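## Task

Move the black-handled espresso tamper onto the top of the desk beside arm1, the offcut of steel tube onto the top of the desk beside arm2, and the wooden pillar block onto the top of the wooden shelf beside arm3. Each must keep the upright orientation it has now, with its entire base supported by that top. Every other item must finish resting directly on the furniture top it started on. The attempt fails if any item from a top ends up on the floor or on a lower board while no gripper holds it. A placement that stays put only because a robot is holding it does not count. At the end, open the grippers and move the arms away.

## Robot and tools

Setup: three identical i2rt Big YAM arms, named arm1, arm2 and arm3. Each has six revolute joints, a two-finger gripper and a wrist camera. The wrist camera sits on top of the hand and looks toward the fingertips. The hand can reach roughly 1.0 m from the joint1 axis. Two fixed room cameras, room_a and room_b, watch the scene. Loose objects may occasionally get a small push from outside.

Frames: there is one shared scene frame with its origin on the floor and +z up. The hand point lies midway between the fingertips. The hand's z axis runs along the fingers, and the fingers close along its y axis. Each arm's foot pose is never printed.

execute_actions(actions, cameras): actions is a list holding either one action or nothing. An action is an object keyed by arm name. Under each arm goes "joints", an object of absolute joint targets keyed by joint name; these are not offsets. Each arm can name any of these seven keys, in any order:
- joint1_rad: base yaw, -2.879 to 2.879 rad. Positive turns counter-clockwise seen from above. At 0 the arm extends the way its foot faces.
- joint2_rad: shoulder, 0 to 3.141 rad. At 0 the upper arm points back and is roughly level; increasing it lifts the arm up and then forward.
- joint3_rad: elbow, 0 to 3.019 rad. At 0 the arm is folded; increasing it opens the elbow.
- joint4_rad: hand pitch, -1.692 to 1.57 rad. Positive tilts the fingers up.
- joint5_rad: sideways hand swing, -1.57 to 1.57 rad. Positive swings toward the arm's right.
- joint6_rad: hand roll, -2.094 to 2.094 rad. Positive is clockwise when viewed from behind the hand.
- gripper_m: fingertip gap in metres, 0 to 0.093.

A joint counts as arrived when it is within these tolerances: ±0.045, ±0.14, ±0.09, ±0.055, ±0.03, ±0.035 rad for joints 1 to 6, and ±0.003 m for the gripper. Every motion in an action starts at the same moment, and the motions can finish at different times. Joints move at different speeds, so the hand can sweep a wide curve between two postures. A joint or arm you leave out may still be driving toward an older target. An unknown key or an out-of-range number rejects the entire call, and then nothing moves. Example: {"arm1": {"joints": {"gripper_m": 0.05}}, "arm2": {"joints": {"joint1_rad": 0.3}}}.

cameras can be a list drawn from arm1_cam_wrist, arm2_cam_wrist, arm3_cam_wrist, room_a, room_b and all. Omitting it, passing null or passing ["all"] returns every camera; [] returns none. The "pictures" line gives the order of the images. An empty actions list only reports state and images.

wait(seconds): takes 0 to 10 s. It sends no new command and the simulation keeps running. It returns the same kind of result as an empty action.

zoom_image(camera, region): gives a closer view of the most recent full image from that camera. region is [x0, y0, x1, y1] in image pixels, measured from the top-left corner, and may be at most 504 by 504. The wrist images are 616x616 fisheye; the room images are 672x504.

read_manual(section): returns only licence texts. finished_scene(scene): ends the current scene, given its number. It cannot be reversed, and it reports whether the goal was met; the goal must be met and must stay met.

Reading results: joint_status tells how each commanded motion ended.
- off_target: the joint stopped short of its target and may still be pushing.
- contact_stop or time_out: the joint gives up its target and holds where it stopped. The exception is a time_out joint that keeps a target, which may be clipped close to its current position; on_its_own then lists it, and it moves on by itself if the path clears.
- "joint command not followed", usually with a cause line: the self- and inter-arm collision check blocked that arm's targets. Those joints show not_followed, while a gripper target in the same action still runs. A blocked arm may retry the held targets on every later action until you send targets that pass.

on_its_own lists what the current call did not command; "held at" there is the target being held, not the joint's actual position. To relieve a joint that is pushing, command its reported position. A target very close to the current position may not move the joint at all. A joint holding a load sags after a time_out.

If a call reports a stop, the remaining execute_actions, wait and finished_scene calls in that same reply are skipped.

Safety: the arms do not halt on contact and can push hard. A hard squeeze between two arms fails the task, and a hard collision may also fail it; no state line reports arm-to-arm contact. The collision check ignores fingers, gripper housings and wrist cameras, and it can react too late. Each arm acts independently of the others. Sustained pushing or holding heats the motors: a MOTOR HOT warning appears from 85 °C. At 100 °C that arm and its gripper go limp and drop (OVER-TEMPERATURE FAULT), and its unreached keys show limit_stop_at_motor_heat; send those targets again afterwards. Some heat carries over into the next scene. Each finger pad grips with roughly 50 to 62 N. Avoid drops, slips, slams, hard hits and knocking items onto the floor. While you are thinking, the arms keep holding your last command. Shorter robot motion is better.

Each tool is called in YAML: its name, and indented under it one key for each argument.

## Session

execute_actions:
  actions: []

Scene clock: 0.00 s.
Motor temperatures (°C, as the motors report them): arm1=[32 34 32 34 33 31] | arm2=[33 35 32 31 34 32] | arm3=[34 36 38 32 35 33]
arm1.joint_positions: joint1_rad=+0.370 joint2_rad=+0.311 joint3_rad=+1.407 joint4_rad=-1.457 joint5_rad=+0.168 joint6_rad=-0.676 gripper_m=+0.094
arm1.joint_status: not commanded
arm1.hand: x=-0.4148 y=-1.3622 z=+1.5310 quat_wxyz=(-0.552, +0.402, -0.718, +0.136) (m; scene frame)
arm2.joint_positions: joint1_rad=-0.723 joint2_rad=+0.567 joint3_rad=+1.415 joint4_rad=-1.453 joint5_rad=-0.245 joint6_rad=+0.756 gripper_m=+0.095
arm2.joint_status: not commanded
arm2.hand: x=+0.3438 y=+1.2493 z=+1.3650 quat_wxyz=(-0.466, -0.761, -0.446, +0.060) (m; scene frame)
arm3.joint_positions: joint1_rad=-0.601 joint2_rad=+0.454 joint3_rad=+1.659 joint4_rad=-1.460 joint5_rad=+0.147 joint6_rad=+0.230 gripper_m=+0.094
arm3.joint_status: not commanded
arm3.hand: x=+0.2759 y=+0.0184 z=+1.5369 quat_wxyz=(-0.479, +0.365, -0.701, -0.381) (m; scene frame)
pictures: arm1_cam_wrist, arm2_cam_wrist, arm3_cam_wrist, room_a, room_b
Images, in order (width x height): arm1_cam_wrist 616x616, arm2_cam_wrist 616x616, arm3_cam_wrist 616x616, room_a 672x504, room_b 672x504.

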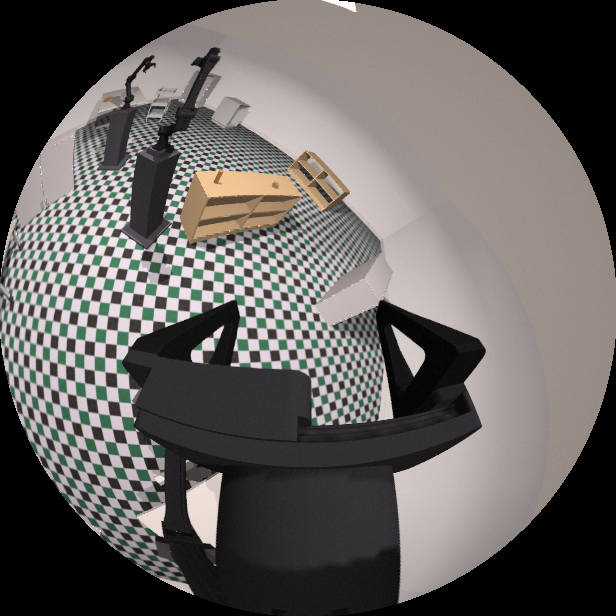

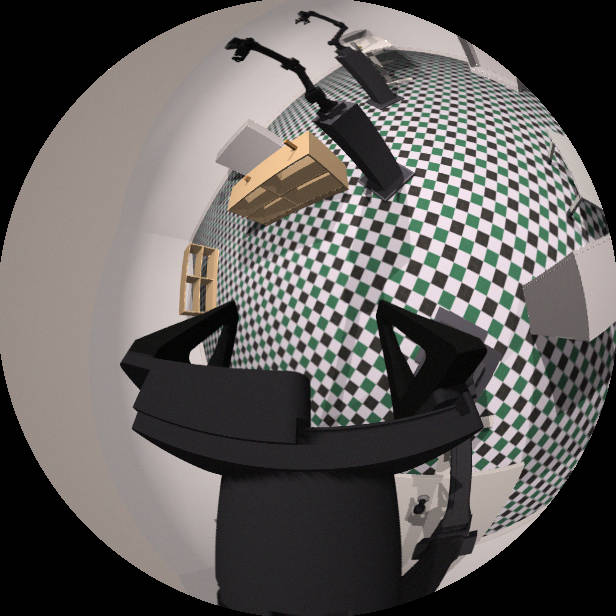

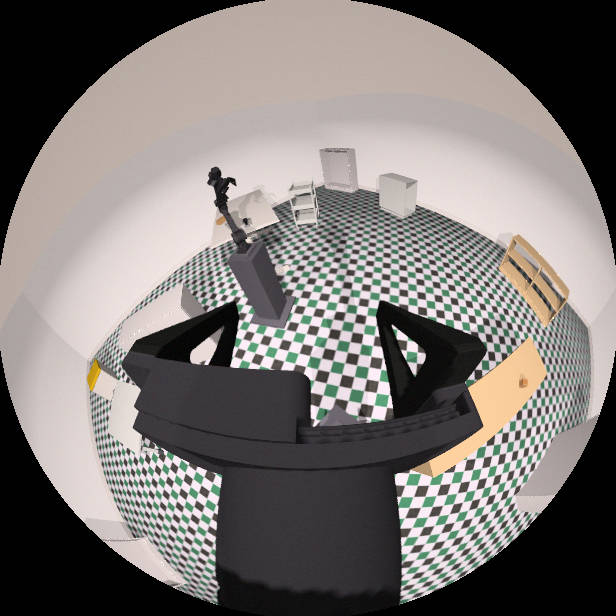

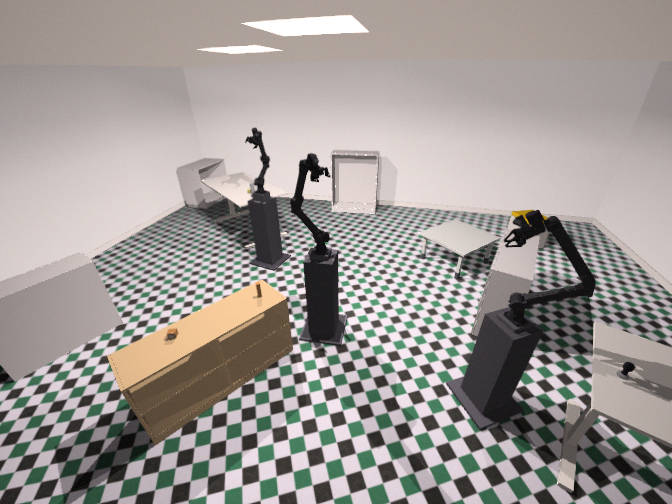

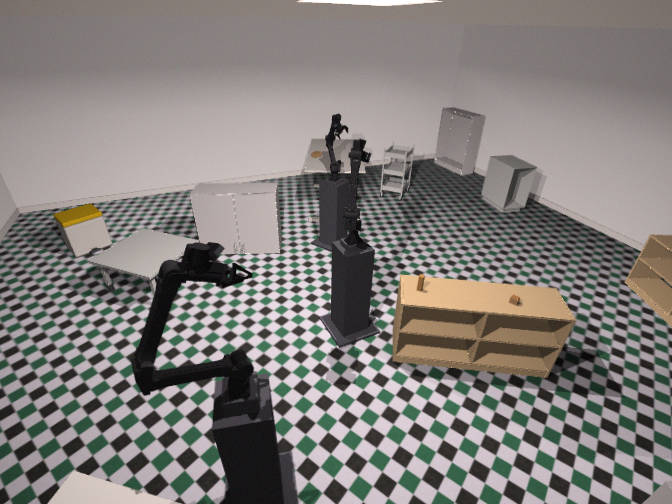

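execute_actions:
  actions:
    - {"arm1":{"joints":{"joint1_rad":-2.0,"joint2_rad":1.79,"joint3_rad":1.7,"joint4_rad":-1.475,"joint5_rad":0,"joint6_rad":0}},"arm2":{"joints":{"joint1_rad":2.1,"joint2_rad":1.79,"joint3_rad":1.7,"joint4_rad":-1.475,"joint5_rad":0,"joint6_rad":0}},"arm3":{"joints":{"joint1_rad":-0.325,"joint2_rad":2.3,"joint3_rad":1.39,"joint4_rad":0.94,"joint5_rad":0,"joint6_rad":0}}}

Scene clock: 2.77 s.
Motor temperatures (°C, as the motors report them): arm1=[32 35 33 34 33 31] | arm2=[33 35 33 31 34 32] | arm3=[34 36 38 33 35 33]
arm1.joint_positions: joint1_rad=-2.004 joint2_rad=+1.807 joint3_rad=+1.688 joint4_rad=-1.468 joint5_rad=+0.000 joint6_rad=-0.006 gripper_m=+0.094
arm1.joint_status: all done
arm1.hand: x=-0.6935 y=-1.8960 z=+1.1652 quat_wxyz=(+0.000, -0.817, -0.576, -0.002) (m; scene frame)
arm2.joint_positions: joint1_rad=+2.108 joint2_rad=+1.795 joint3_rad=+1.698 joint4_rad=-1.467 joint5_rad=+0.000 joint6_rad=+0.012 gripper_m=+0.095
arm2.joint_status: all done
arm2.hand: x=+0.3877 y=+1.9775 z=+1.0283 quat_wxyz=(+0.000, +0.629, -0.777, -0.007) (m; scene frame)
arm3.joint_positions: joint1_rad=-0.334 joint2_rad=+2.292 joint3_rad=+1.390 joint4_rad=+0.924 joint5_rad=+0.004 joint6_rad=+0.010 gripper_m=+0.094
arm3.joint_status: all done
arm3.hand: x=+0.2302 y=+0.7498 z=+0.9602 quat_wxyz=(-0.504, +0.491, -0.498, -0.507) (m; scene frame)
pictures: arm1_cam_wrist, arm2_cam_wrist, arm3_cam_wrist, room_a, room_b
Images, in order (width x height): arm1_cam_wrist 616x616, arm2_cam_wrist 616x616, arm3_cam_wrist 616x616, room_a 672x504, room_b 672x504.

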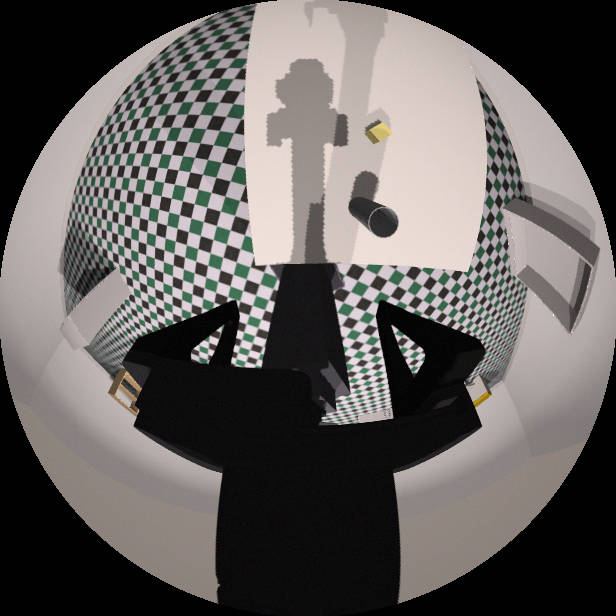

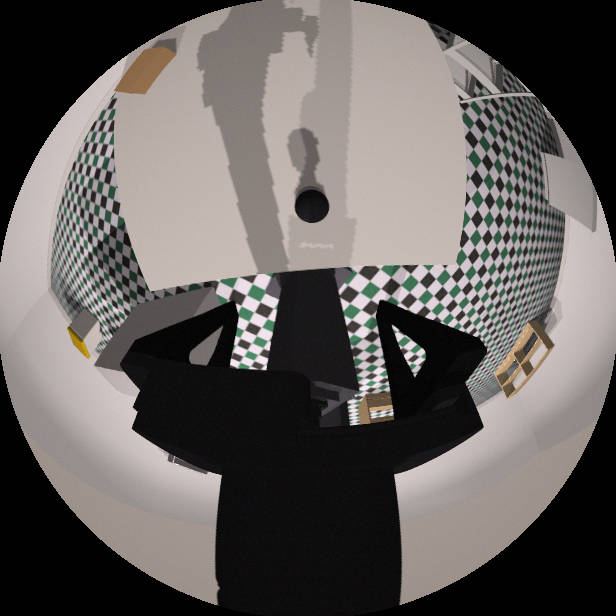

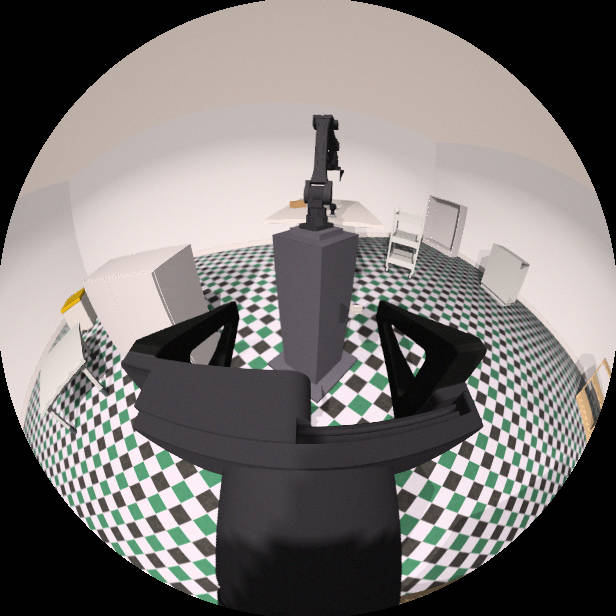

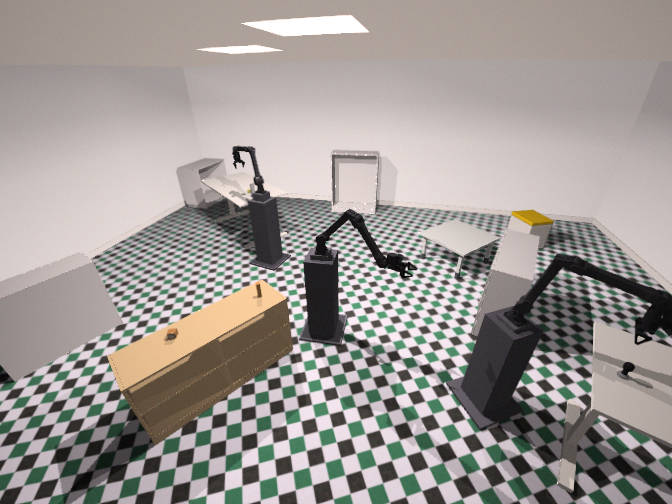

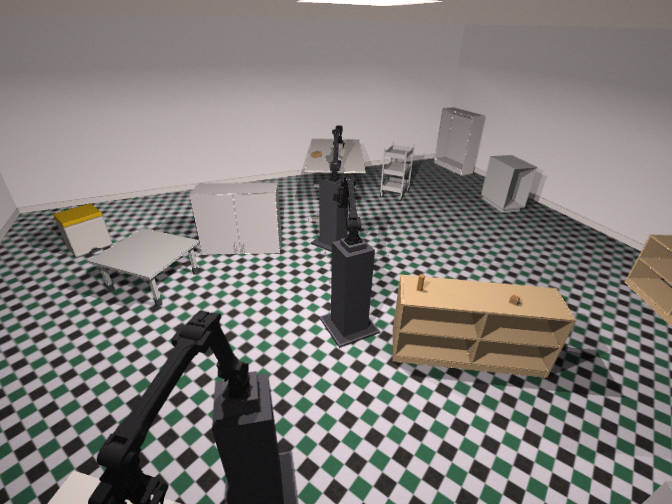

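execute_actions:
  actions:
    - {"arm1":{"joints":{"joint1_rad":-2.22,"joint2_rad":1.925,"joint3_rad":1.46,"joint4_rad":-1.085}},"arm2":{"joints":{"joint1_rad":2.085,"joint2_rad":1.945,"joint3_rad":1.615,"joint4_rad":-1.23}}}
  cameras: ["arm1_cam_wrist","arm2_cam_wrist"]

Scene clock: 4.20 s.
Motor temperatures (°C, as the motors report them): arm1=[32 35 33 34 33 31] | arm2=[33 35 33 31 34 32] | arm3=[34 37 38 33 35 33]
arm1.joint_positions: joint1_rad=-2.226 joint2_rad=+1.934 joint3_rad=+1.445 joint4_rad=-1.097 joint5_rad=+0.000 joint6_rad=-0.005 gripper_m=+0.094
arm1.joint_status: all done
arm1.hand: x=-0.8046 y=-1.8447 z=+1.0086 quat_wxyz=(-0.001, -0.876, -0.482, -0.002) (m; scene frame)
arm2.joint_positions: joint1_rad=+2.092 joint2_rad=+1.944 joint3_rad=+1.613 joint4_rad=-1.240 joint5_rad=+0.000 joint6_rad=+0.012 gripper_m=+0.095
arm2.joint_status: all done
arm2.hand: x=+0.4016 y=+2.0053 z=+0.9148 quat_wxyz=(+0.003, +0.623, -0.782, -0.004) (m; scene frame)
arm3.joint_positions: joint1_rad=-0.334 joint2_rad=+2.292 joint3_rad=+1.390 joint4_rad=+0.924 joint5_rad=+0.004 joint6_rad=+0.010 gripper_m=+0.094
arm3.joint_status: not commanded
arm3.hand: x=+0.2302 y=+0.7498 z=+0.9602 quat_wxyz=(-0.504, +0.491, -0.498, -0.507) (m; scene frame)
pictures: arm1_cam_wrist, arm2_cam_wrist
Images, in order (width x height): arm1_cam_wrist 616x616, arm2_cam_wrist 616x616.

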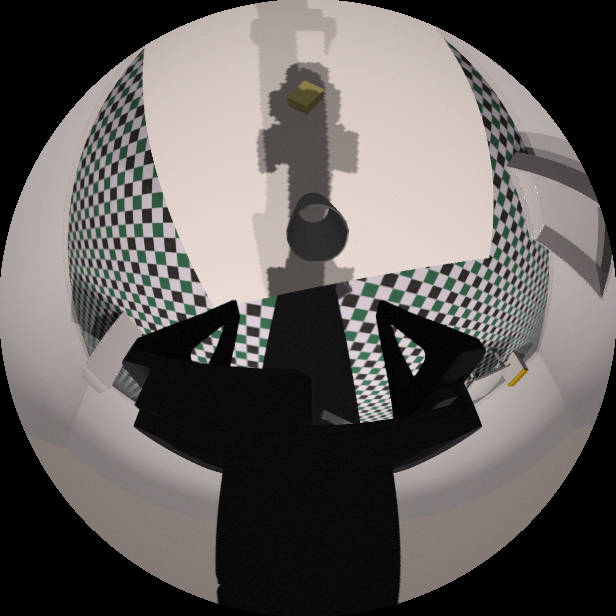

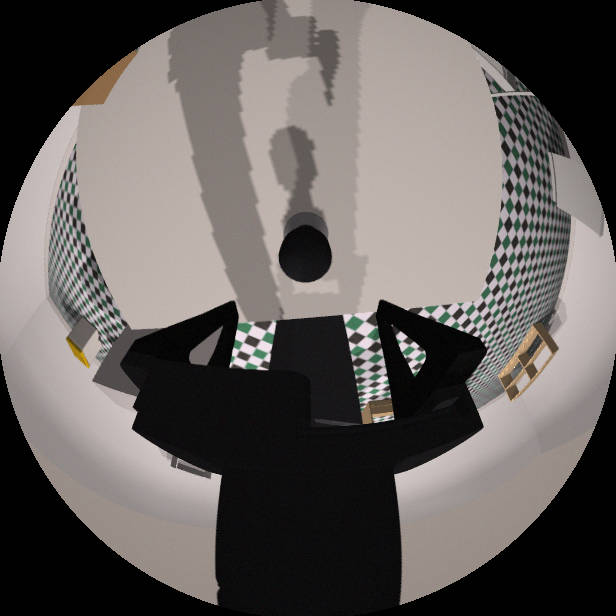

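execute_actions:
  actions:
    - {"arm1":{"joints":{"joint1_rad":1.02,"joint2_rad":1.65,"joint3_rad":1.53,"joint4_rad":-1.4,"joint6_rad":1.57,"gripper_m":0.068}},"arm2":{"joints":{"joint2_rad":2.03,"joint3_rad":1.55,"joint4_rad":-1.095}}}
  cameras: ["arm2_cam_wrist"]

execute_actions:
  actions:
    - {"arm2":{"joints":{"gripper_m":0}}}
  cameras: ["arm2_cam_wrist"]

Scene clock: 7.13 s.
Motor temperatures (°C, as the motors report them): arm1=[32 35 34 34 33 31] | arm2=[33 36 33 31 34 32] | arm3=[34 37 39 33 35 33]
arm1.joint_positions: joint1_rad=+1.025 joint2_rad=+1.669 joint3_rad=+1.509 joint4_rad=-1.389 joint5_rad=+0.000 joint6_rad=+1.562 gripper_m=+0.068
arm1.joint_status: all done
arm1.hand: x=-0.2775 y=-0.9221 z=+1.1548 quat_wxyz=(-0.003, -0.224, -0.974, -0.004) (m; scene frame)
arm2.joint_positions: joint1_rad=+2.092 joint2_rad=+2.034 joint3_rad=+1.553 joint4_rad=-1.105 joint5_rad=+0.000 joint6_rad=+0.012 gripper_m=+0.095
arm2.joint_status: all done
arm2.hand: x=+0.4014 y=+2.0082 z=+0.8430 quat_wxyz=(+0.009, +0.623, -0.782, +0.000) (m; scene frame)
arm3.joint_positions: joint1_rad=-0.334 joint2_rad=+2.292 joint3_rad=+1.390 joint4_rad=+0.924 joint5_rad=+0.004 joint6_rad=+0.010 gripper_m=+0.094
arm3.joint_status: not commanded
arm3.hand: x=+0.2302 y=+0.7498 z=+0.9602 quat_wxyz=(-0.504, +0.491, -0.498, -0.507) (m; scene frame)
pictures: arm2_cam_wrist
Images, in order (width x height): arm2_cam_wrist 616x616.

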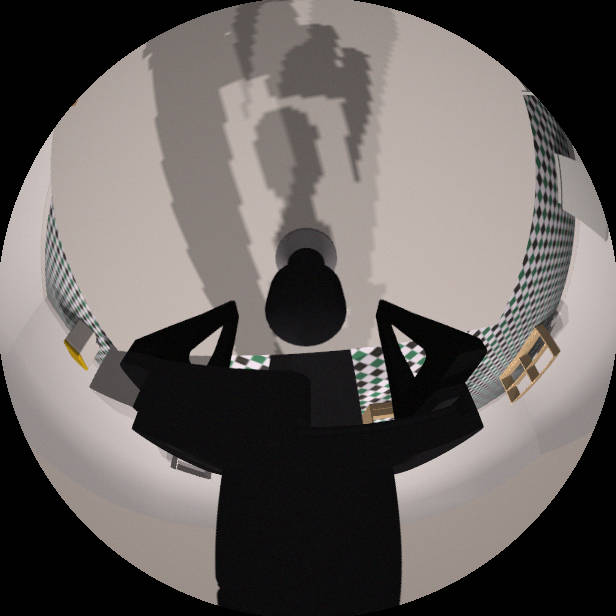

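Scene clock: 7.87 s.
Motor temperatures (°C, as the motors report them): arm1=[32 35 34 34 33 31] | arm2=[33 36 34 31 34 32] | arm3=[34 38 39 33 35 33]
arm1.joint_positions: joint1_rad=+1.025 joint2_rad=+1.669 joint3_rad=+1.509 joint4_rad=-1.389 joint5_rad=+0.000 joint6_rad=+1.562 gripper_m=+0.068
arm1.joint_status: not commanded
arm1.hand: x=-0.2775 y=-0.9221 z=+1.1548 quat_wxyz=(-0.003, -0.224, -0.974, -0.004) (m; scene frame)
arm2.joint_positions: joint1_rad=+2.092 joint2_rad=+2.034 joint3_rad=+1.553 joint4_rad=-1.104 joint5_rad=-0.001 joint6_rad=+0.012 gripper_m=+0.045
arm2.joint_status: gripper_m off_target (ended at +0.045, target +0.000)
arm2.hand: x=+0.4013 y=+2.0086 z=+0.8429 quat_wxyz=(+0.008, +0.623, -0.782, -0.001) (m; scene frame)
arm3.joint_positions: joint1_rad=-0.334 joint2_rad=+2.292 joint3_rad=+1.390 joint4_rad=+0.924 joint5_rad=+0.004 joint6_rad=+0.010 gripper_m=+0.094
arm3.joint_status: not commanded
arm3.hand: x=+0.2302 y=+0.7498 z=+0.9602 quat_wxyz=(-0.504, +0.491, -0.498, -0.507) (m; scene frame)
pictures: arm2_cam_wrist
Images, in order (width x height): arm2_cam_wrist 616x616.

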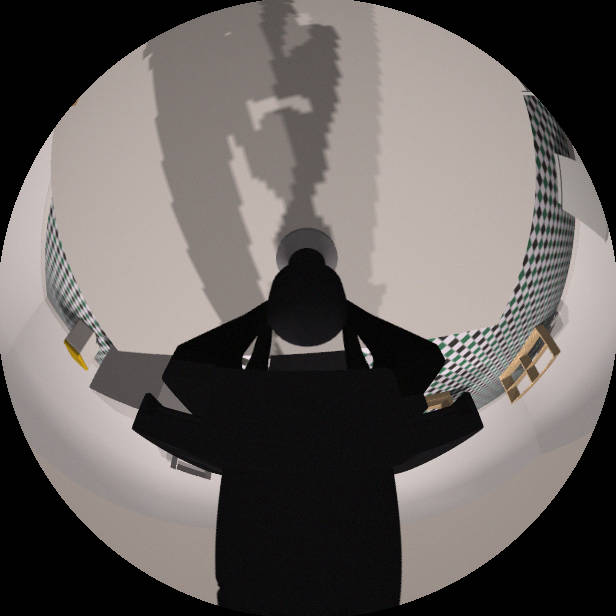

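execute_actions:
  actions:
    - {"arm2":{"joints":{"joint2_rad":1.79,"joint3_rad":1.7,"joint4_rad":-1.46}}}
  cameras: []

execute_actions:
  actions:
    - {"arm2":{"joints":{"joint1_rad":-0.874,"joint6_rad":1.57}}}
  cameras: []

execute_actions:
  actions:
    - {"arm3":{"joints":{"joint2_rad":2.54,"joint3_rad":1.95,"joint4_rad":0.64}}}
  cameras: ["arm2_cam_wrist","arm3_cam_wrist"]

Scene clock: 9.43 s.
Motor temperatures (°C, as the motors report them): arm1=[32 36 35 34 33 31] | arm2=[33 36 34 31 34 32] | arm3=[34 38 39 33 35 33]
arm1.joint_positions: joint1_rad=+1.025 joint2_rad=+1.669 joint3_rad=+1.509 joint4_rad=-1.389 joint5_rad=+0.000 joint6_rad=+1.562 gripper_m=+0.068
arm1.joint_status: not commanded
arm1.hand: x=-0.2775 y=-0.9221 z=+1.1548 quat_wxyz=(-0.003, -0.224, -0.974, -0.004) (m; scene frame)
arm2.joint_positions: joint1_rad=+2.092 joint2_rad=+1.807 joint3_rad=+1.669 joint4_rad=-1.453 joint5_rad=-0.001 joint6_rad=+0.012 gripper_m=+0.045
arm2.joint_status: all done
arm2.hand: x=+0.3952 y=+1.9717 z=+1.0107 quat_wxyz=(+0.011, +0.623, -0.782, +0.001) (m; scene frame)
arm3.joint_positions: joint1_rad=-0.334 joint2_rad=+2.292 joint3_rad=+1.390 joint4_rad=+0.924 joint5_rad=+0.004 joint6_rad=+0.010 gripper_m=+0.094
arm3.joint_status: not commanded
arm3.hand: x=+0.2302 y=+0.7498 z=+0.9602 quat_wxyz=(-0.504, +0.491, -0.498, -0.507) (m; scene frame)
pictures: none
No camera images: the call's "cameras" was empty. Leave "cameras" out to get every camera's image.

Scene clock: 12.13 s.
Motor temperatures (°C, as the motors report them): arm1=[32 36 35 34 33 31] | arm2=[34 36 35 31 34 32] | arm3=[34 38 39 33 35 33]
arm1.joint_positions: joint1_rad=+1.025 joint2_rad=+1.669 joint3_rad=+1.509 joint4_rad=-1.389 joint5_rad=+0.000 joint6_rad=+1.562 gripper_m=+0.068
arm1.joint_status: not commanded
arm1.hand: x=-0.2775 y=-0.9221 z=+1.1548 quat_wxyz=(-0.003, -0.224, -0.974, -0.004) (m; scene frame)
arm2.joint_positions: joint1_rad=-0.882 joint2_rad=+1.807 joint3_rad=+1.669 joint4_rad=-1.451 joint5_rad=+0.002 joint6_rad=+1.556 gripper_m=+0.045
arm2.joint_status: all done
arm2.hand: x=+0.2515 y=+0.8845 z=+1.0080 quat_wxyz=(+0.011, -1.000, +0.016, +0.006) (m; scene frame)
arm3.joint_positions: joint1_rad=-0.334 joint2_rad=+2.292 joint3_rad=+1.390 joint4_rad=+0.924 joint5_rad=+0.004 joint6_rad=+0.010 gripper_m=+0.094
arm3.joint_status: not commanded
arm3.hand: x=+0.2302 y=+0.7498 z=+0.9602 quat_wxyz=(-0.504, +0.491, -0.498, -0.507) (m; scene frame)
pictures: none
No camera images: the call's "cameras" was empty. Leave "cameras" out to get every camera's image.

Scene clock: 13.97 s.
Motor temperatures (°C, as the motors report them): arm1=[32 36 36 34 33 31] | arm2=[34 37 35 31 34 32] | arm3=[34 39 40 33 35 33]
arm1.joint_positions: joint1_rad=+1.025 joint2_rad=+1.669 joint3_rad=+1.509 joint4_rad=-1.389 joint5_rad=+0.000 joint6_rad=+1.562 gripper_m=+0.068
arm1.joint_status: not commanded
arm1.hand: x=-0.2775 y=-0.9221 z=+1.1548 quat_wxyz=(-0.003, -0.224, -0.974, -0.004) (m; scene frame)
arm2.joint_positions: joint1_rad=-0.882 joint2_rad=+1.807 joint3_rad=+1.669 joint4_rad=-1.451 joint5_rad=+0.002 joint6_rad=+1.556 gripper_m=+0.045
arm2.joint_status: not commanded
arm2.hand: x=+0.2515 y=+0.8845 z=+1.0080 quat_wxyz=(+0.011, -1.000, +0.016, +0.006) (m; scene frame)
arm3.joint_positions: joint1_rad=-0.334 joint2_rad=+2.530 joint3_rad=+1.913 joint4_rad=+0.644 joint5_rad=+0.004 joint6_rad=+0.010 gripper_m=+0.094
arm3.joint_status: all done
arm3.hand: x=+0.2302 y=+0.8724 z=+0.9628 quat_wxyz=(-0.505, +0.490, -0.497, -0.508) (m; scene frame)
pictures: arm2_cam_wrist, arm3_cam_wrist
Images, in order (width x height): arm2_cam_wrist 616x616, arm3_cam_wrist 616x616.

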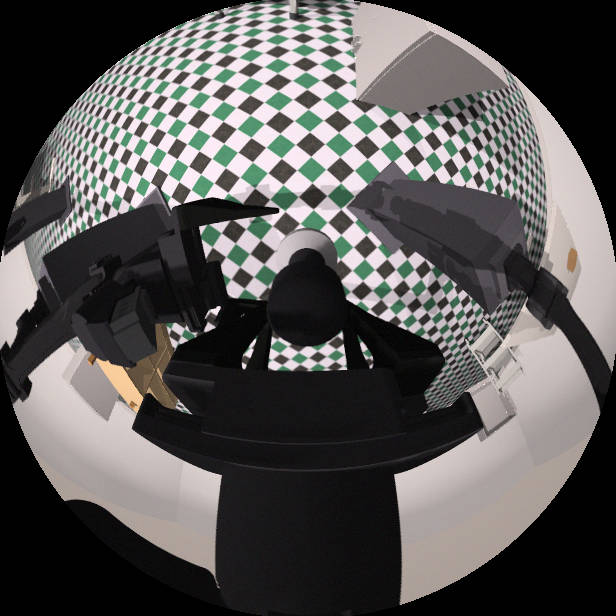

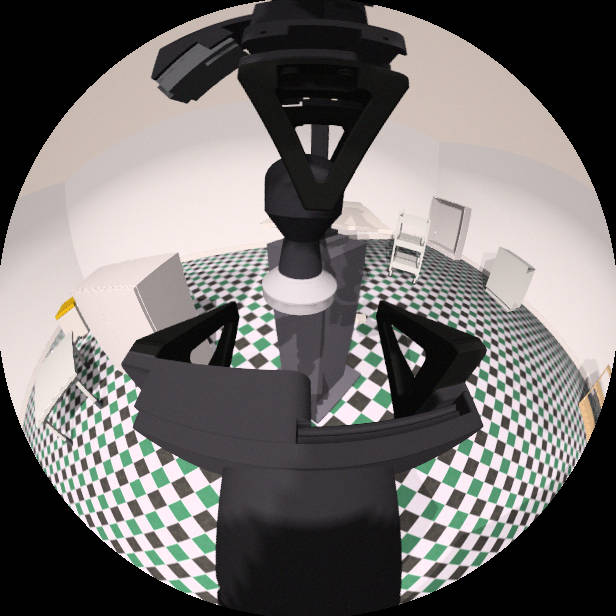

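execute_actions:
  actions:
    - {"arm3":{"joints":{"joint2_rad":2.68,"joint3_rad":2.22,"joint4_rad":0.505}}}
  cameras: []

execute_actions:
  actions:
    - {"arm3":{"joints":{"gripper_m":0.03}}}
  cameras: ["arm2_cam_wrist","arm3_cam_wrist"]

Scene clock: 15.17 s.
Motor temperatures (°C, as the motors report them): arm1=[32 36 36 34 33 31] | arm2=[33 37 35 31 34 32] | arm3=[34 39 41 33 35 34]
arm1.joint_positions: joint1_rad=+1.025 joint2_rad=+1.669 joint3_rad=+1.509 joint4_rad=-1.389 joint5_rad=+0.000 joint6_rad=+1.562 gripper_m=+0.068
arm1.joint_status: not commanded
arm1.hand: x=-0.2775 y=-0.9221 z=+1.1548 quat_wxyz=(-0.003, -0.224, -0.974, -0.004) (m; scene frame)
arm2.joint_positions: joint1_rad=-0.882 joint2_rad=+1.807 joint3_rad=+1.669 joint4_rad=-1.451 joint5_rad=+0.002 joint6_rad=+1.556 gripper_m=+0.045
arm2.joint_status: not commanded
arm2.hand: x=+0.2515 y=+0.8845 z=+1.0080 quat_wxyz=(+0.011, -1.000, +0.016, +0.006) (m; scene frame)
arm3.joint_positions: joint1_rad=-0.334 joint2_rad=+2.650 joint3_rad=+2.164 joint4_rad=+0.513 joint5_rad=+0.004 joint6_rad=+0.010 gripper_m=+0.094
arm3.joint_status: all done
arm3.hand: x=+0.2302 y=+0.9153 z=+0.9617 quat_wxyz=(-0.505, +0.490, -0.497, -0.508) (m; scene frame)
pictures: none
No camera images: the call's "cameras" was empty. Leave "cameras" out to get every camera's image.

Scene clock: 15.80 s.
Motor temperatures (°C, as the motors report them): arm1=[32 36 36 34 33 31] | arm2=[33 37 35 31 34 32] | arm3=[34 39 41 33 35 34]
arm1.joint_positions: joint1_rad=+1.025 joint2_rad=+1.669 joint3_rad=+1.509 joint4_rad=-1.389 joint5_rad=+0.000 joint6_rad=+1.562 gripper_m=+0.068
arm1.joint_status: not commanded
arm1.hand: x=-0.2775 y=-0.9221 z=+1.1548 quat_wxyz=(-0.003, -0.224, -0.974, -0.004) (m; scene frame)
arm2.joint_positions: joint1_rad=-0.881 joint2_rad=+1.807 joint3_rad=+1.669 joint4_rad=-1.451 joint5_rad=-0.003 joint6_rad=+1.557 gripper_m=+0.045
arm2.joint_status: not commanded
arm2.hand: x=+0.2532 y=+0.8844 z=+1.0080 quat_wxyz=(+0.011, -1.000, +0.016, +0.003) (m; scene frame)
arm3.joint_positions: joint1_rad=-0.332 joint2_rad=+2.650 joint3_rad=+2.164 joint4_rad=+0.512 joint5_rad=+0.000 joint6_rad=+0.010 gripper_m=+0.051
arm3.joint_status: gripper_m off_target (ended at +0.051, target +0.030)
arm3.hand: x=+0.2280 y=+0.9153 z=+0.9615 quat_wxyz=(-0.503, +0.491, -0.496, -0.510) (m; scene frame)
pictures: arm2_cam_wrist, arm3_cam_wrist
Images, in order (width x height): arm2_cam_wrist 616x616, arm3_cam_wrist 616x616.

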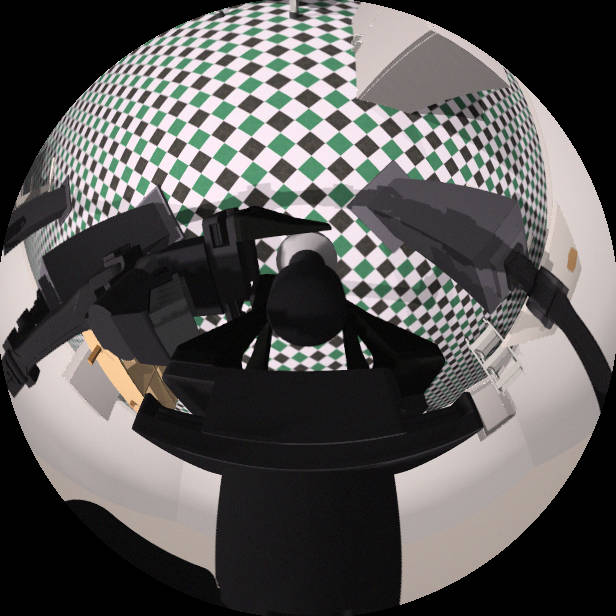

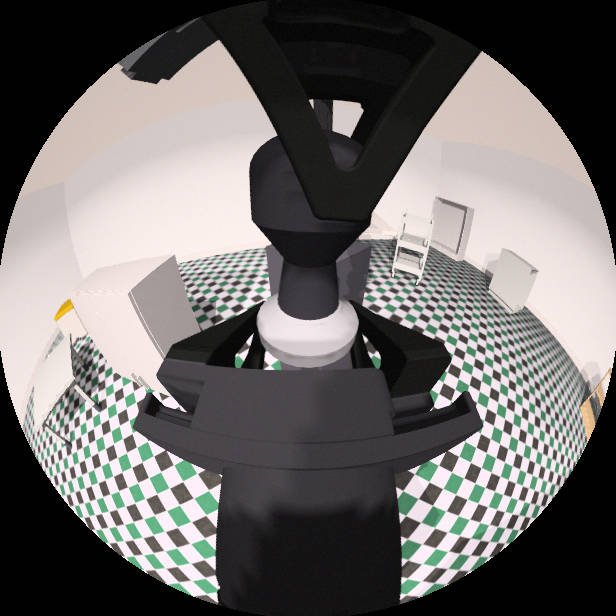

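execute_actions:
  actions:
    - {"arm2":{"joints":{"gripper_m":0.06}}}
  cameras: []

execute_actions:
  actions:
    - {"arm2":{"joints":{"joint2_rad":1.6,"joint4_rad":-1.6}}}
  cameras: []

execute_actions:
  actions:
    - {"arm3":{"joints":{"joint1_rad":2.3}},"arm2":{"joints":{"joint2_rad":1.4,"gripper_m":0.075}}}
  cameras: []

execute_actions:
  actions:
    - {"arm1":{"joints":{"joint2_rad":1.85,"joint3_rad":1.55,"joint4_rad":-1.19}}}
  cameras: ["arm1_cam_wrist","arm3_cam_wrist"]

Scene clock: 16.93 s.
Motor temperatures (°C, as the motors report them): arm1=[32 36 36 34 33 31] | arm2=[33 37 36 31 34 32] | arm3=[34 40 42 33 35 34]
arm1.joint_positions: joint1_rad=+1.025 joint2_rad=+1.669 joint3_rad=+1.509 joint4_rad=-1.389 joint5_rad=+0.000 joint6_rad=+1.562 gripper_m=+0.068
arm1.joint_status: not commanded
arm1.hand: x=-0.2775 y=-0.9221 z=+1.1548 quat_wxyz=(-0.003, -0.224, -0.974, -0.004) (m; scene frame)
arm2.joint_positions: joint1_rad=-0.881 joint2_rad=+1.793 joint3_rad=+1.669 joint4_rad=-1.451 joint5_rad=-0.003 joint6_rad=+1.558 gripper_m=+0.060
arm2.joint_status: all done
arm2.hand: x=+0.2532 y=+0.8852 z=+1.0157 quat_wxyz=(+0.004, -1.000, +0.016, +0.004) (m; scene frame)
arm3.joint_positions: joint1_rad=-0.332 joint2_rad=+2.668 joint3_rad=+2.164 joint4_rad=+0.499 joint5_rad=+0.000 joint6_rad=+0.010 gripper_m=+0.051
arm3.joint_status: not commanded
arm3.hand: x=+0.2280 y=+0.9142 z=+0.9408 quat_wxyz=(-0.496, +0.499, -0.503, -0.502) (m; scene frame)
pictures: none
No camera images: the call's "cameras" was empty. Leave "cameras" out to get every camera's image.

Scene clock: 18.20 s.
Motor temperatures (°C, as the motors report them): arm1=[32 36 36 34 33 31] | arm2=[33 37 36 31 34 32] | arm3=[34 40 42 33 35 34]
arm1.joint_positions: joint1_rad=+1.025 joint2_rad=+1.669 joint3_rad=+1.509 joint4_rad=-1.389 joint5_rad=+0.000 joint6_rad=+1.562 gripper_m=+0.068
arm1.joint_status: not commanded
arm1.hand: x=-0.2775 y=-0.9221 z=+1.1548 quat_wxyz=(-0.003, -0.224, -0.974, -0.004) (m; scene frame)
arm2.joint_positions: joint1_rad=-0.881 joint2_rad=+1.595 joint3_rad=+1.669 joint4_rad=-1.594 joint5_rad=-0.002 joint6_rad=+1.558 gripper_m=+0.060
arm2.joint_status: all done
arm2.hand: x=+0.2567 y=+0.9420 z=+1.1140 quat_wxyz=(-0.024, -1.000, +0.016, +0.005) (m; scene frame)
arm3.joint_positions: joint1_rad=-0.332 joint2_rad=+2.668 joint3_rad=+2.164 joint4_rad=+0.499 joint5_rad=+0.000 joint6_rad=+0.010 gripper_m=+0.051
arm3.joint_status: not commanded
arm3.hand: x=+0.2280 y=+0.9142 z=+0.9408 quat_wxyz=(-0.496, +0.499, -0.503, -0.502) (m; scene frame)
pictures: none
No camera images: the call's "cameras" was empty. Leave "cameras" out to get every camera's image.

Scene clock: 21.23 s.
Motor temperatures (°C, as the motors report them): arm1=[32 36 36 34 33 31] | arm2=[33 37 36 31 34 32] | arm3=[34 41 44 33 35 34]
arm1.joint_positions: joint1_rad=+1.025 joint2_rad=+1.669 joint3_rad=+1.509 joint4_rad=-1.389 joint5_rad=+0.000 joint6_rad=+1.562 gripper_m=+0.068
arm1.joint_status: not commanded
arm1.hand: x=-0.2775 y=-0.9221 z=+1.1548 quat_wxyz=(-0.003, -0.224, -0.974, -0.004) (m; scene frame)
arm2.joint_positions: joint1_rad=-0.881 joint2_rad=+1.399 joint3_rad=+1.669 joint4_rad=-1.594 joint5_rad=-0.002 joint6_rad=+1.558 gripper_m=+0.075
arm2.joint_status: all done
arm2.hand: x=+0.2595 y=+0.9819 z=+1.2031 quat_wxyz=(-0.122, -0.992, +0.015, +0.008) (m; scene frame)
arm3.joint_positions: joint1_rad=+2.290 joint2_rad=+2.668 joint3_rad=+2.168 joint4_rad=+0.497 joint5_rad=-0.001 joint6_rad=+0.006 gripper_m=+0.051
arm3.joint_status: all done
arm3.hand: x=-0.2515 y=-0.8998 z=+0.9426 quat_wxyz=(+0.357, +0.613, +0.355, -0.609) (m; scene frame)
pictures: none
No camera images: the call's "cameras" was empty. Leave "cameras" out to get every camera's image.

Scene clock: 22.47 s.
Motor temperatures (°C, as the motors report them): arm1=[32 36 37 34 33 31] | arm2=[33 37 36 31 34 32] | arm3=[34 41 44 33 35 34]
arm1.joint_positions: joint1_rad=+1.025 joint2_rad=+1.862 joint3_rad=+1.509 joint4_rad=-1.201 joint5_rad=+0.000 joint6_rad=+1.562 gripper_m=+0.068
arm1.joint_status: all done
arm1.hand: x=-0.2559 y=-0.8792 z=+1.0556 quat_wxyz=(-0.002, -0.225, -0.974, -0.001) (m; scene frame)
arm2.joint_positions: joint1_rad=-0.881 joint2_rad=+1.399 joint3_rad=+1.669 joint4_rad=-1.594 joint5_rad=-0.002 joint6_rad=+1.558 gripper_m=+0.075
arm2.joint_status: not commanded
arm2.hand: x=+0.2595 y=+0.9819 z=+1.2031 quat_wxyz=(-0.122, -0.992, +0.015, +0.008) (m; scene frame)
arm3.joint_positions: joint1_rad=+2.290 joint2_rad=+2.668 joint3_rad=+2.168 joint4_rad=+0.497 joint5_rad=-0.001 joint6_rad=+0.006 gripper_m=+0.051
arm3.joint_status: not commanded
arm3.hand: x=-0.2515 y=-0.8998 z=+0.9426 quat_wxyz=(+0.357, +0.613, +0.355, -0.609) (m; scene frame)
pictures: arm1_cam_wrist, arm3_cam_wrist
Images, in order (width x height): arm1_cam_wrist 616x616, arm3_cam_wrist 616x616.

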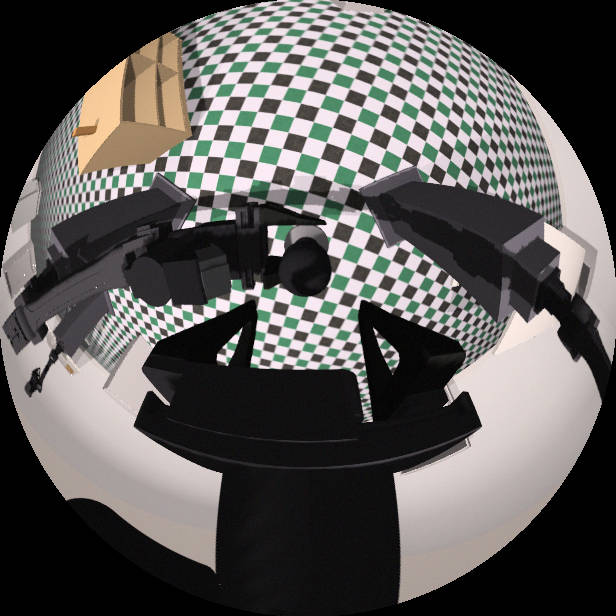

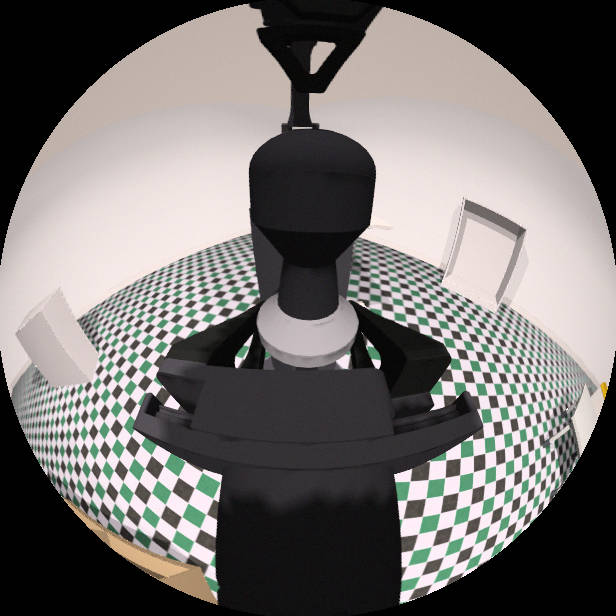

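Aligned. Descend to ~0.99.

execute_actions:
  actions:
    - {"arm1":{"joints":{"joint2_rad":1.935,"joint3_rad":1.49,"joint4_rad":-1.07}}}
  cameras: ["arm1_cam_wrist","arm3_cam_wrist"]

Scene clock: 23.47 s.
Motor temperatures (°C, as the motors report them): arm1=[32 37 37 34 33 31] | arm2=[33 37 37 31 34 32] | arm3=[34 42 45 33 35 34]
arm1.joint_positions: joint1_rad=+1.025 joint2_rad=+1.936 joint3_rad=+1.494 joint4_rad=-1.083 joint5_rad=+0.000 joint6_rad=+1.563 gripper_m=+0.068
arm1.joint_status: all done
arm1.hand: x=-0.2476 y=-0.8630 z=+1.0104 quat_wxyz=(-0.005, -0.225, -0.974, -0.016) (m; scene frame)
arm2.joint_positions: joint1_rad=-0.881 joint2_rad=+1.399 joint3_rad=+1.669 joint4_rad=-1.594 joint5_rad=-0.002 joint6_rad=+1.558 gripper_m=+0.075
arm2.joint_status: not commanded
arm2.hand: x=+0.2595 y=+0.9819 z=+1.2031 quat_wxyz=(-0.122, -0.992, +0.015, +0.008) (m; scene frame)
arm3.joint_positions: joint1_rad=+2.290 joint2_rad=+2.677 joint3_rad=+2.168 joint4_rad=+0.491 joint5_rad=-0.001 joint6_rad=+0.006 gripper_m=+0.051
arm3.joint_status: not commanded
arm3.hand: x=-0.2511 y=-0.8992 z=+0.9327 quat_wxyz=(+0.354, +0.618, +0.357, -0.604) (m; scene frame)
pictures: arm1_cam_wrist, arm3_cam_wrist
Images, in order (width x height): arm1_cam_wrist 616x616, arm3_cam_wrist 616x616.

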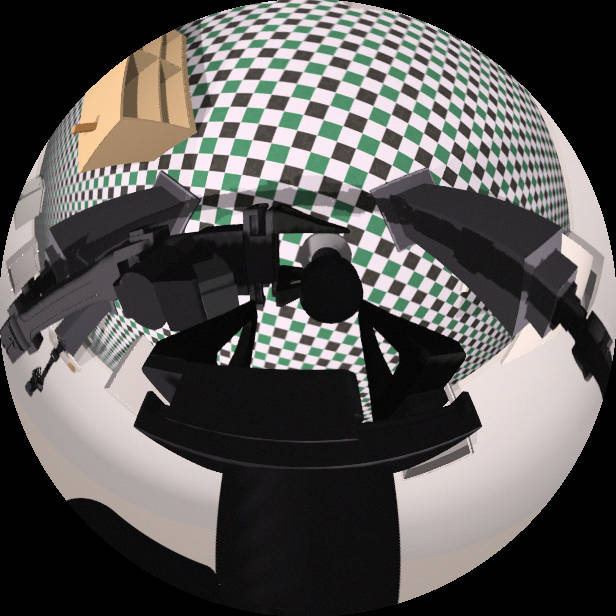

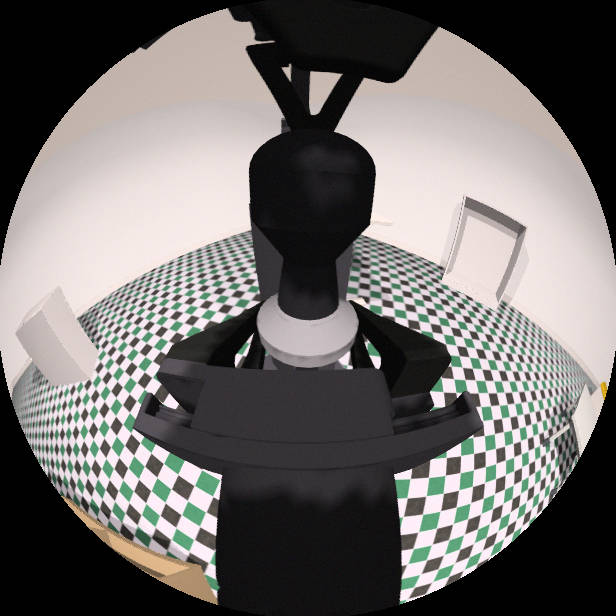

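Too far out; finger touches the top. Pull back first.

execute_actions:
  actions:
    - {"arm1":{"joints":{"joint4_rad":-1.17}}}
  cameras: []

execute_actions:
  actions:
    - {"arm1":{"joints":{"joint2_rad":1.985,"joint4_rad":-1.1}}}
  cameras: ["arm1_cam_wrist","arm3_cam_wrist"]

Scene clock: 24.33 s.
Motor temperatures (°C, as the motors report them): arm1=[32 37 36 34 33 31] | arm2=[33 36 37 31 34 32] | arm3=[34 42 45 33 35 34]
arm1.joint_positions: joint1_rad=+1.025 joint2_rad=+1.936 joint3_rad=+1.494 joint4_rad=-1.159 joint5_rad=+0.000 joint6_rad=+1.563 gripper_m=+0.068
arm1.joint_status: all done
arm1.hand: x=-0.2560 y=-0.8798 z=+1.0105 quat_wxyz=(+0.003, -0.225, -0.974, +0.021) (m; scene frame)
arm2.joint_positions: joint1_rad=-0.881 joint2_rad=+1.399 joint3_rad=+1.669 joint4_rad=-1.594 joint5_rad=-0.002 joint6_rad=+1.558 gripper_m=+0.075
arm2.joint_status: not commanded
arm2.hand: x=+0.2595 y=+0.9819 z=+1.2031 quat_wxyz=(-0.122, -0.992, +0.015, +0.008) (m; scene frame)
arm3.joint_positions: joint1_rad=+2.290 joint2_rad=+2.677 joint3_rad=+2.168 joint4_rad=+0.491 joint5_rad=-0.001 joint6_rad=+0.006 gripper_m=+0.051
arm3.joint_status: not commanded
arm3.hand: x=-0.2511 y=-0.8992 z=+0.9327 quat_wxyz=(+0.354, +0.618, +0.357, -0.604) (m; scene frame)
pictures: none
No camera images: the call's "cameras" was empty. Leave "cameras" out to get every camera's image.

Scene clock: 25.10 s.
Motor temperatures (°C, as the motors report them): arm1=[32 37 36 34 33 31] | arm2=[33 36 37 31 34 32] | arm3=[34 42 45 33 35 34]
arm1.joint_positions: joint1_rad=+1.025 joint2_rad=+1.987 joint3_rad=+1.494 joint4_rad=-1.112 joint5_rad=+0.000 joint6_rad=+1.563 gripper_m=+0.068
arm1.joint_status: all done
arm1.hand: x=-0.2530 y=-0.8740 z=+0.9825 quat_wxyz=(+0.004, -0.225, -0.974, +0.023) (m; scene frame)
arm2.joint_positions: joint1_rad=-0.881 joint2_rad=+1.399 joint3_rad=+1.669 joint4_rad=-1.594 joint5_rad=-0.002 joint6_rad=+1.558 gripper_m=+0.075
arm2.joint_status: not commanded
arm2.hand: x=+0.2595 y=+0.9819 z=+1.2031 quat_wxyz=(-0.122, -0.992, +0.015, +0.008) (m; scene frame)
arm3.joint_positions: joint1_rad=+2.290 joint2_rad=+2.677 joint3_rad=+2.168 joint4_rad=+0.491 joint5_rad=-0.001 joint6_rad=+0.006 gripper_m=+0.051
arm3.joint_status: not commanded
arm3.hand: x=-0.2511 y=-0.8992 z=+0.9327 quat_wxyz=(+0.354, +0.618, +0.357, -0.604) (m; scene frame)
pictures: arm1_cam_wrist, arm3_cam_wrist
Images, in order (width x height): arm1_cam_wrist 616x616, arm3_cam_wrist 616x616.

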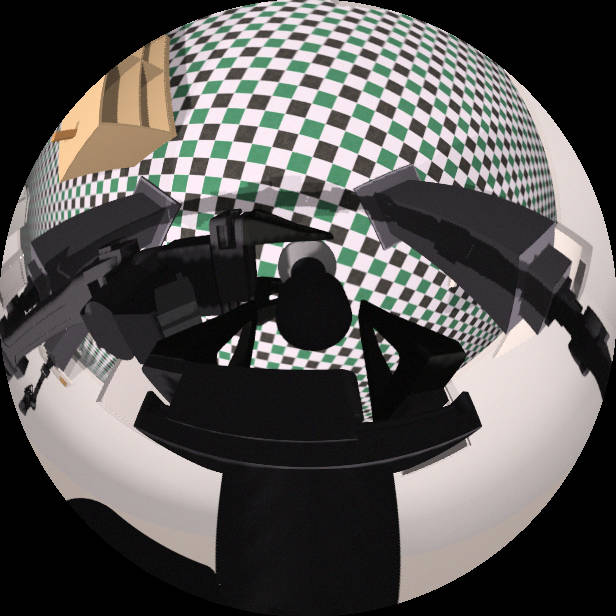

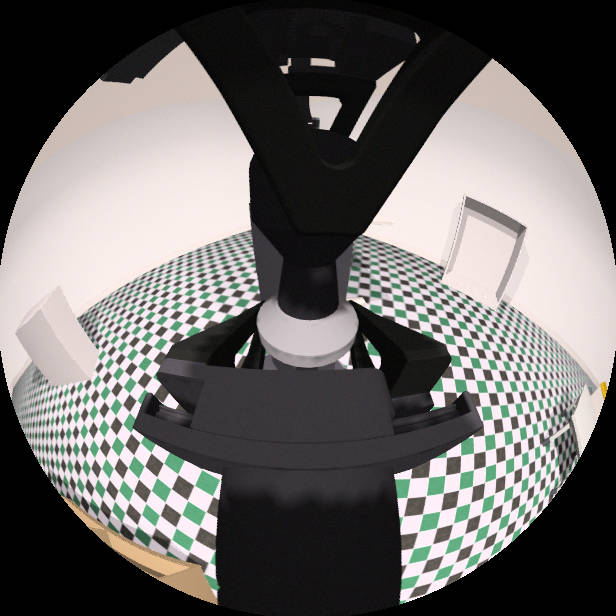

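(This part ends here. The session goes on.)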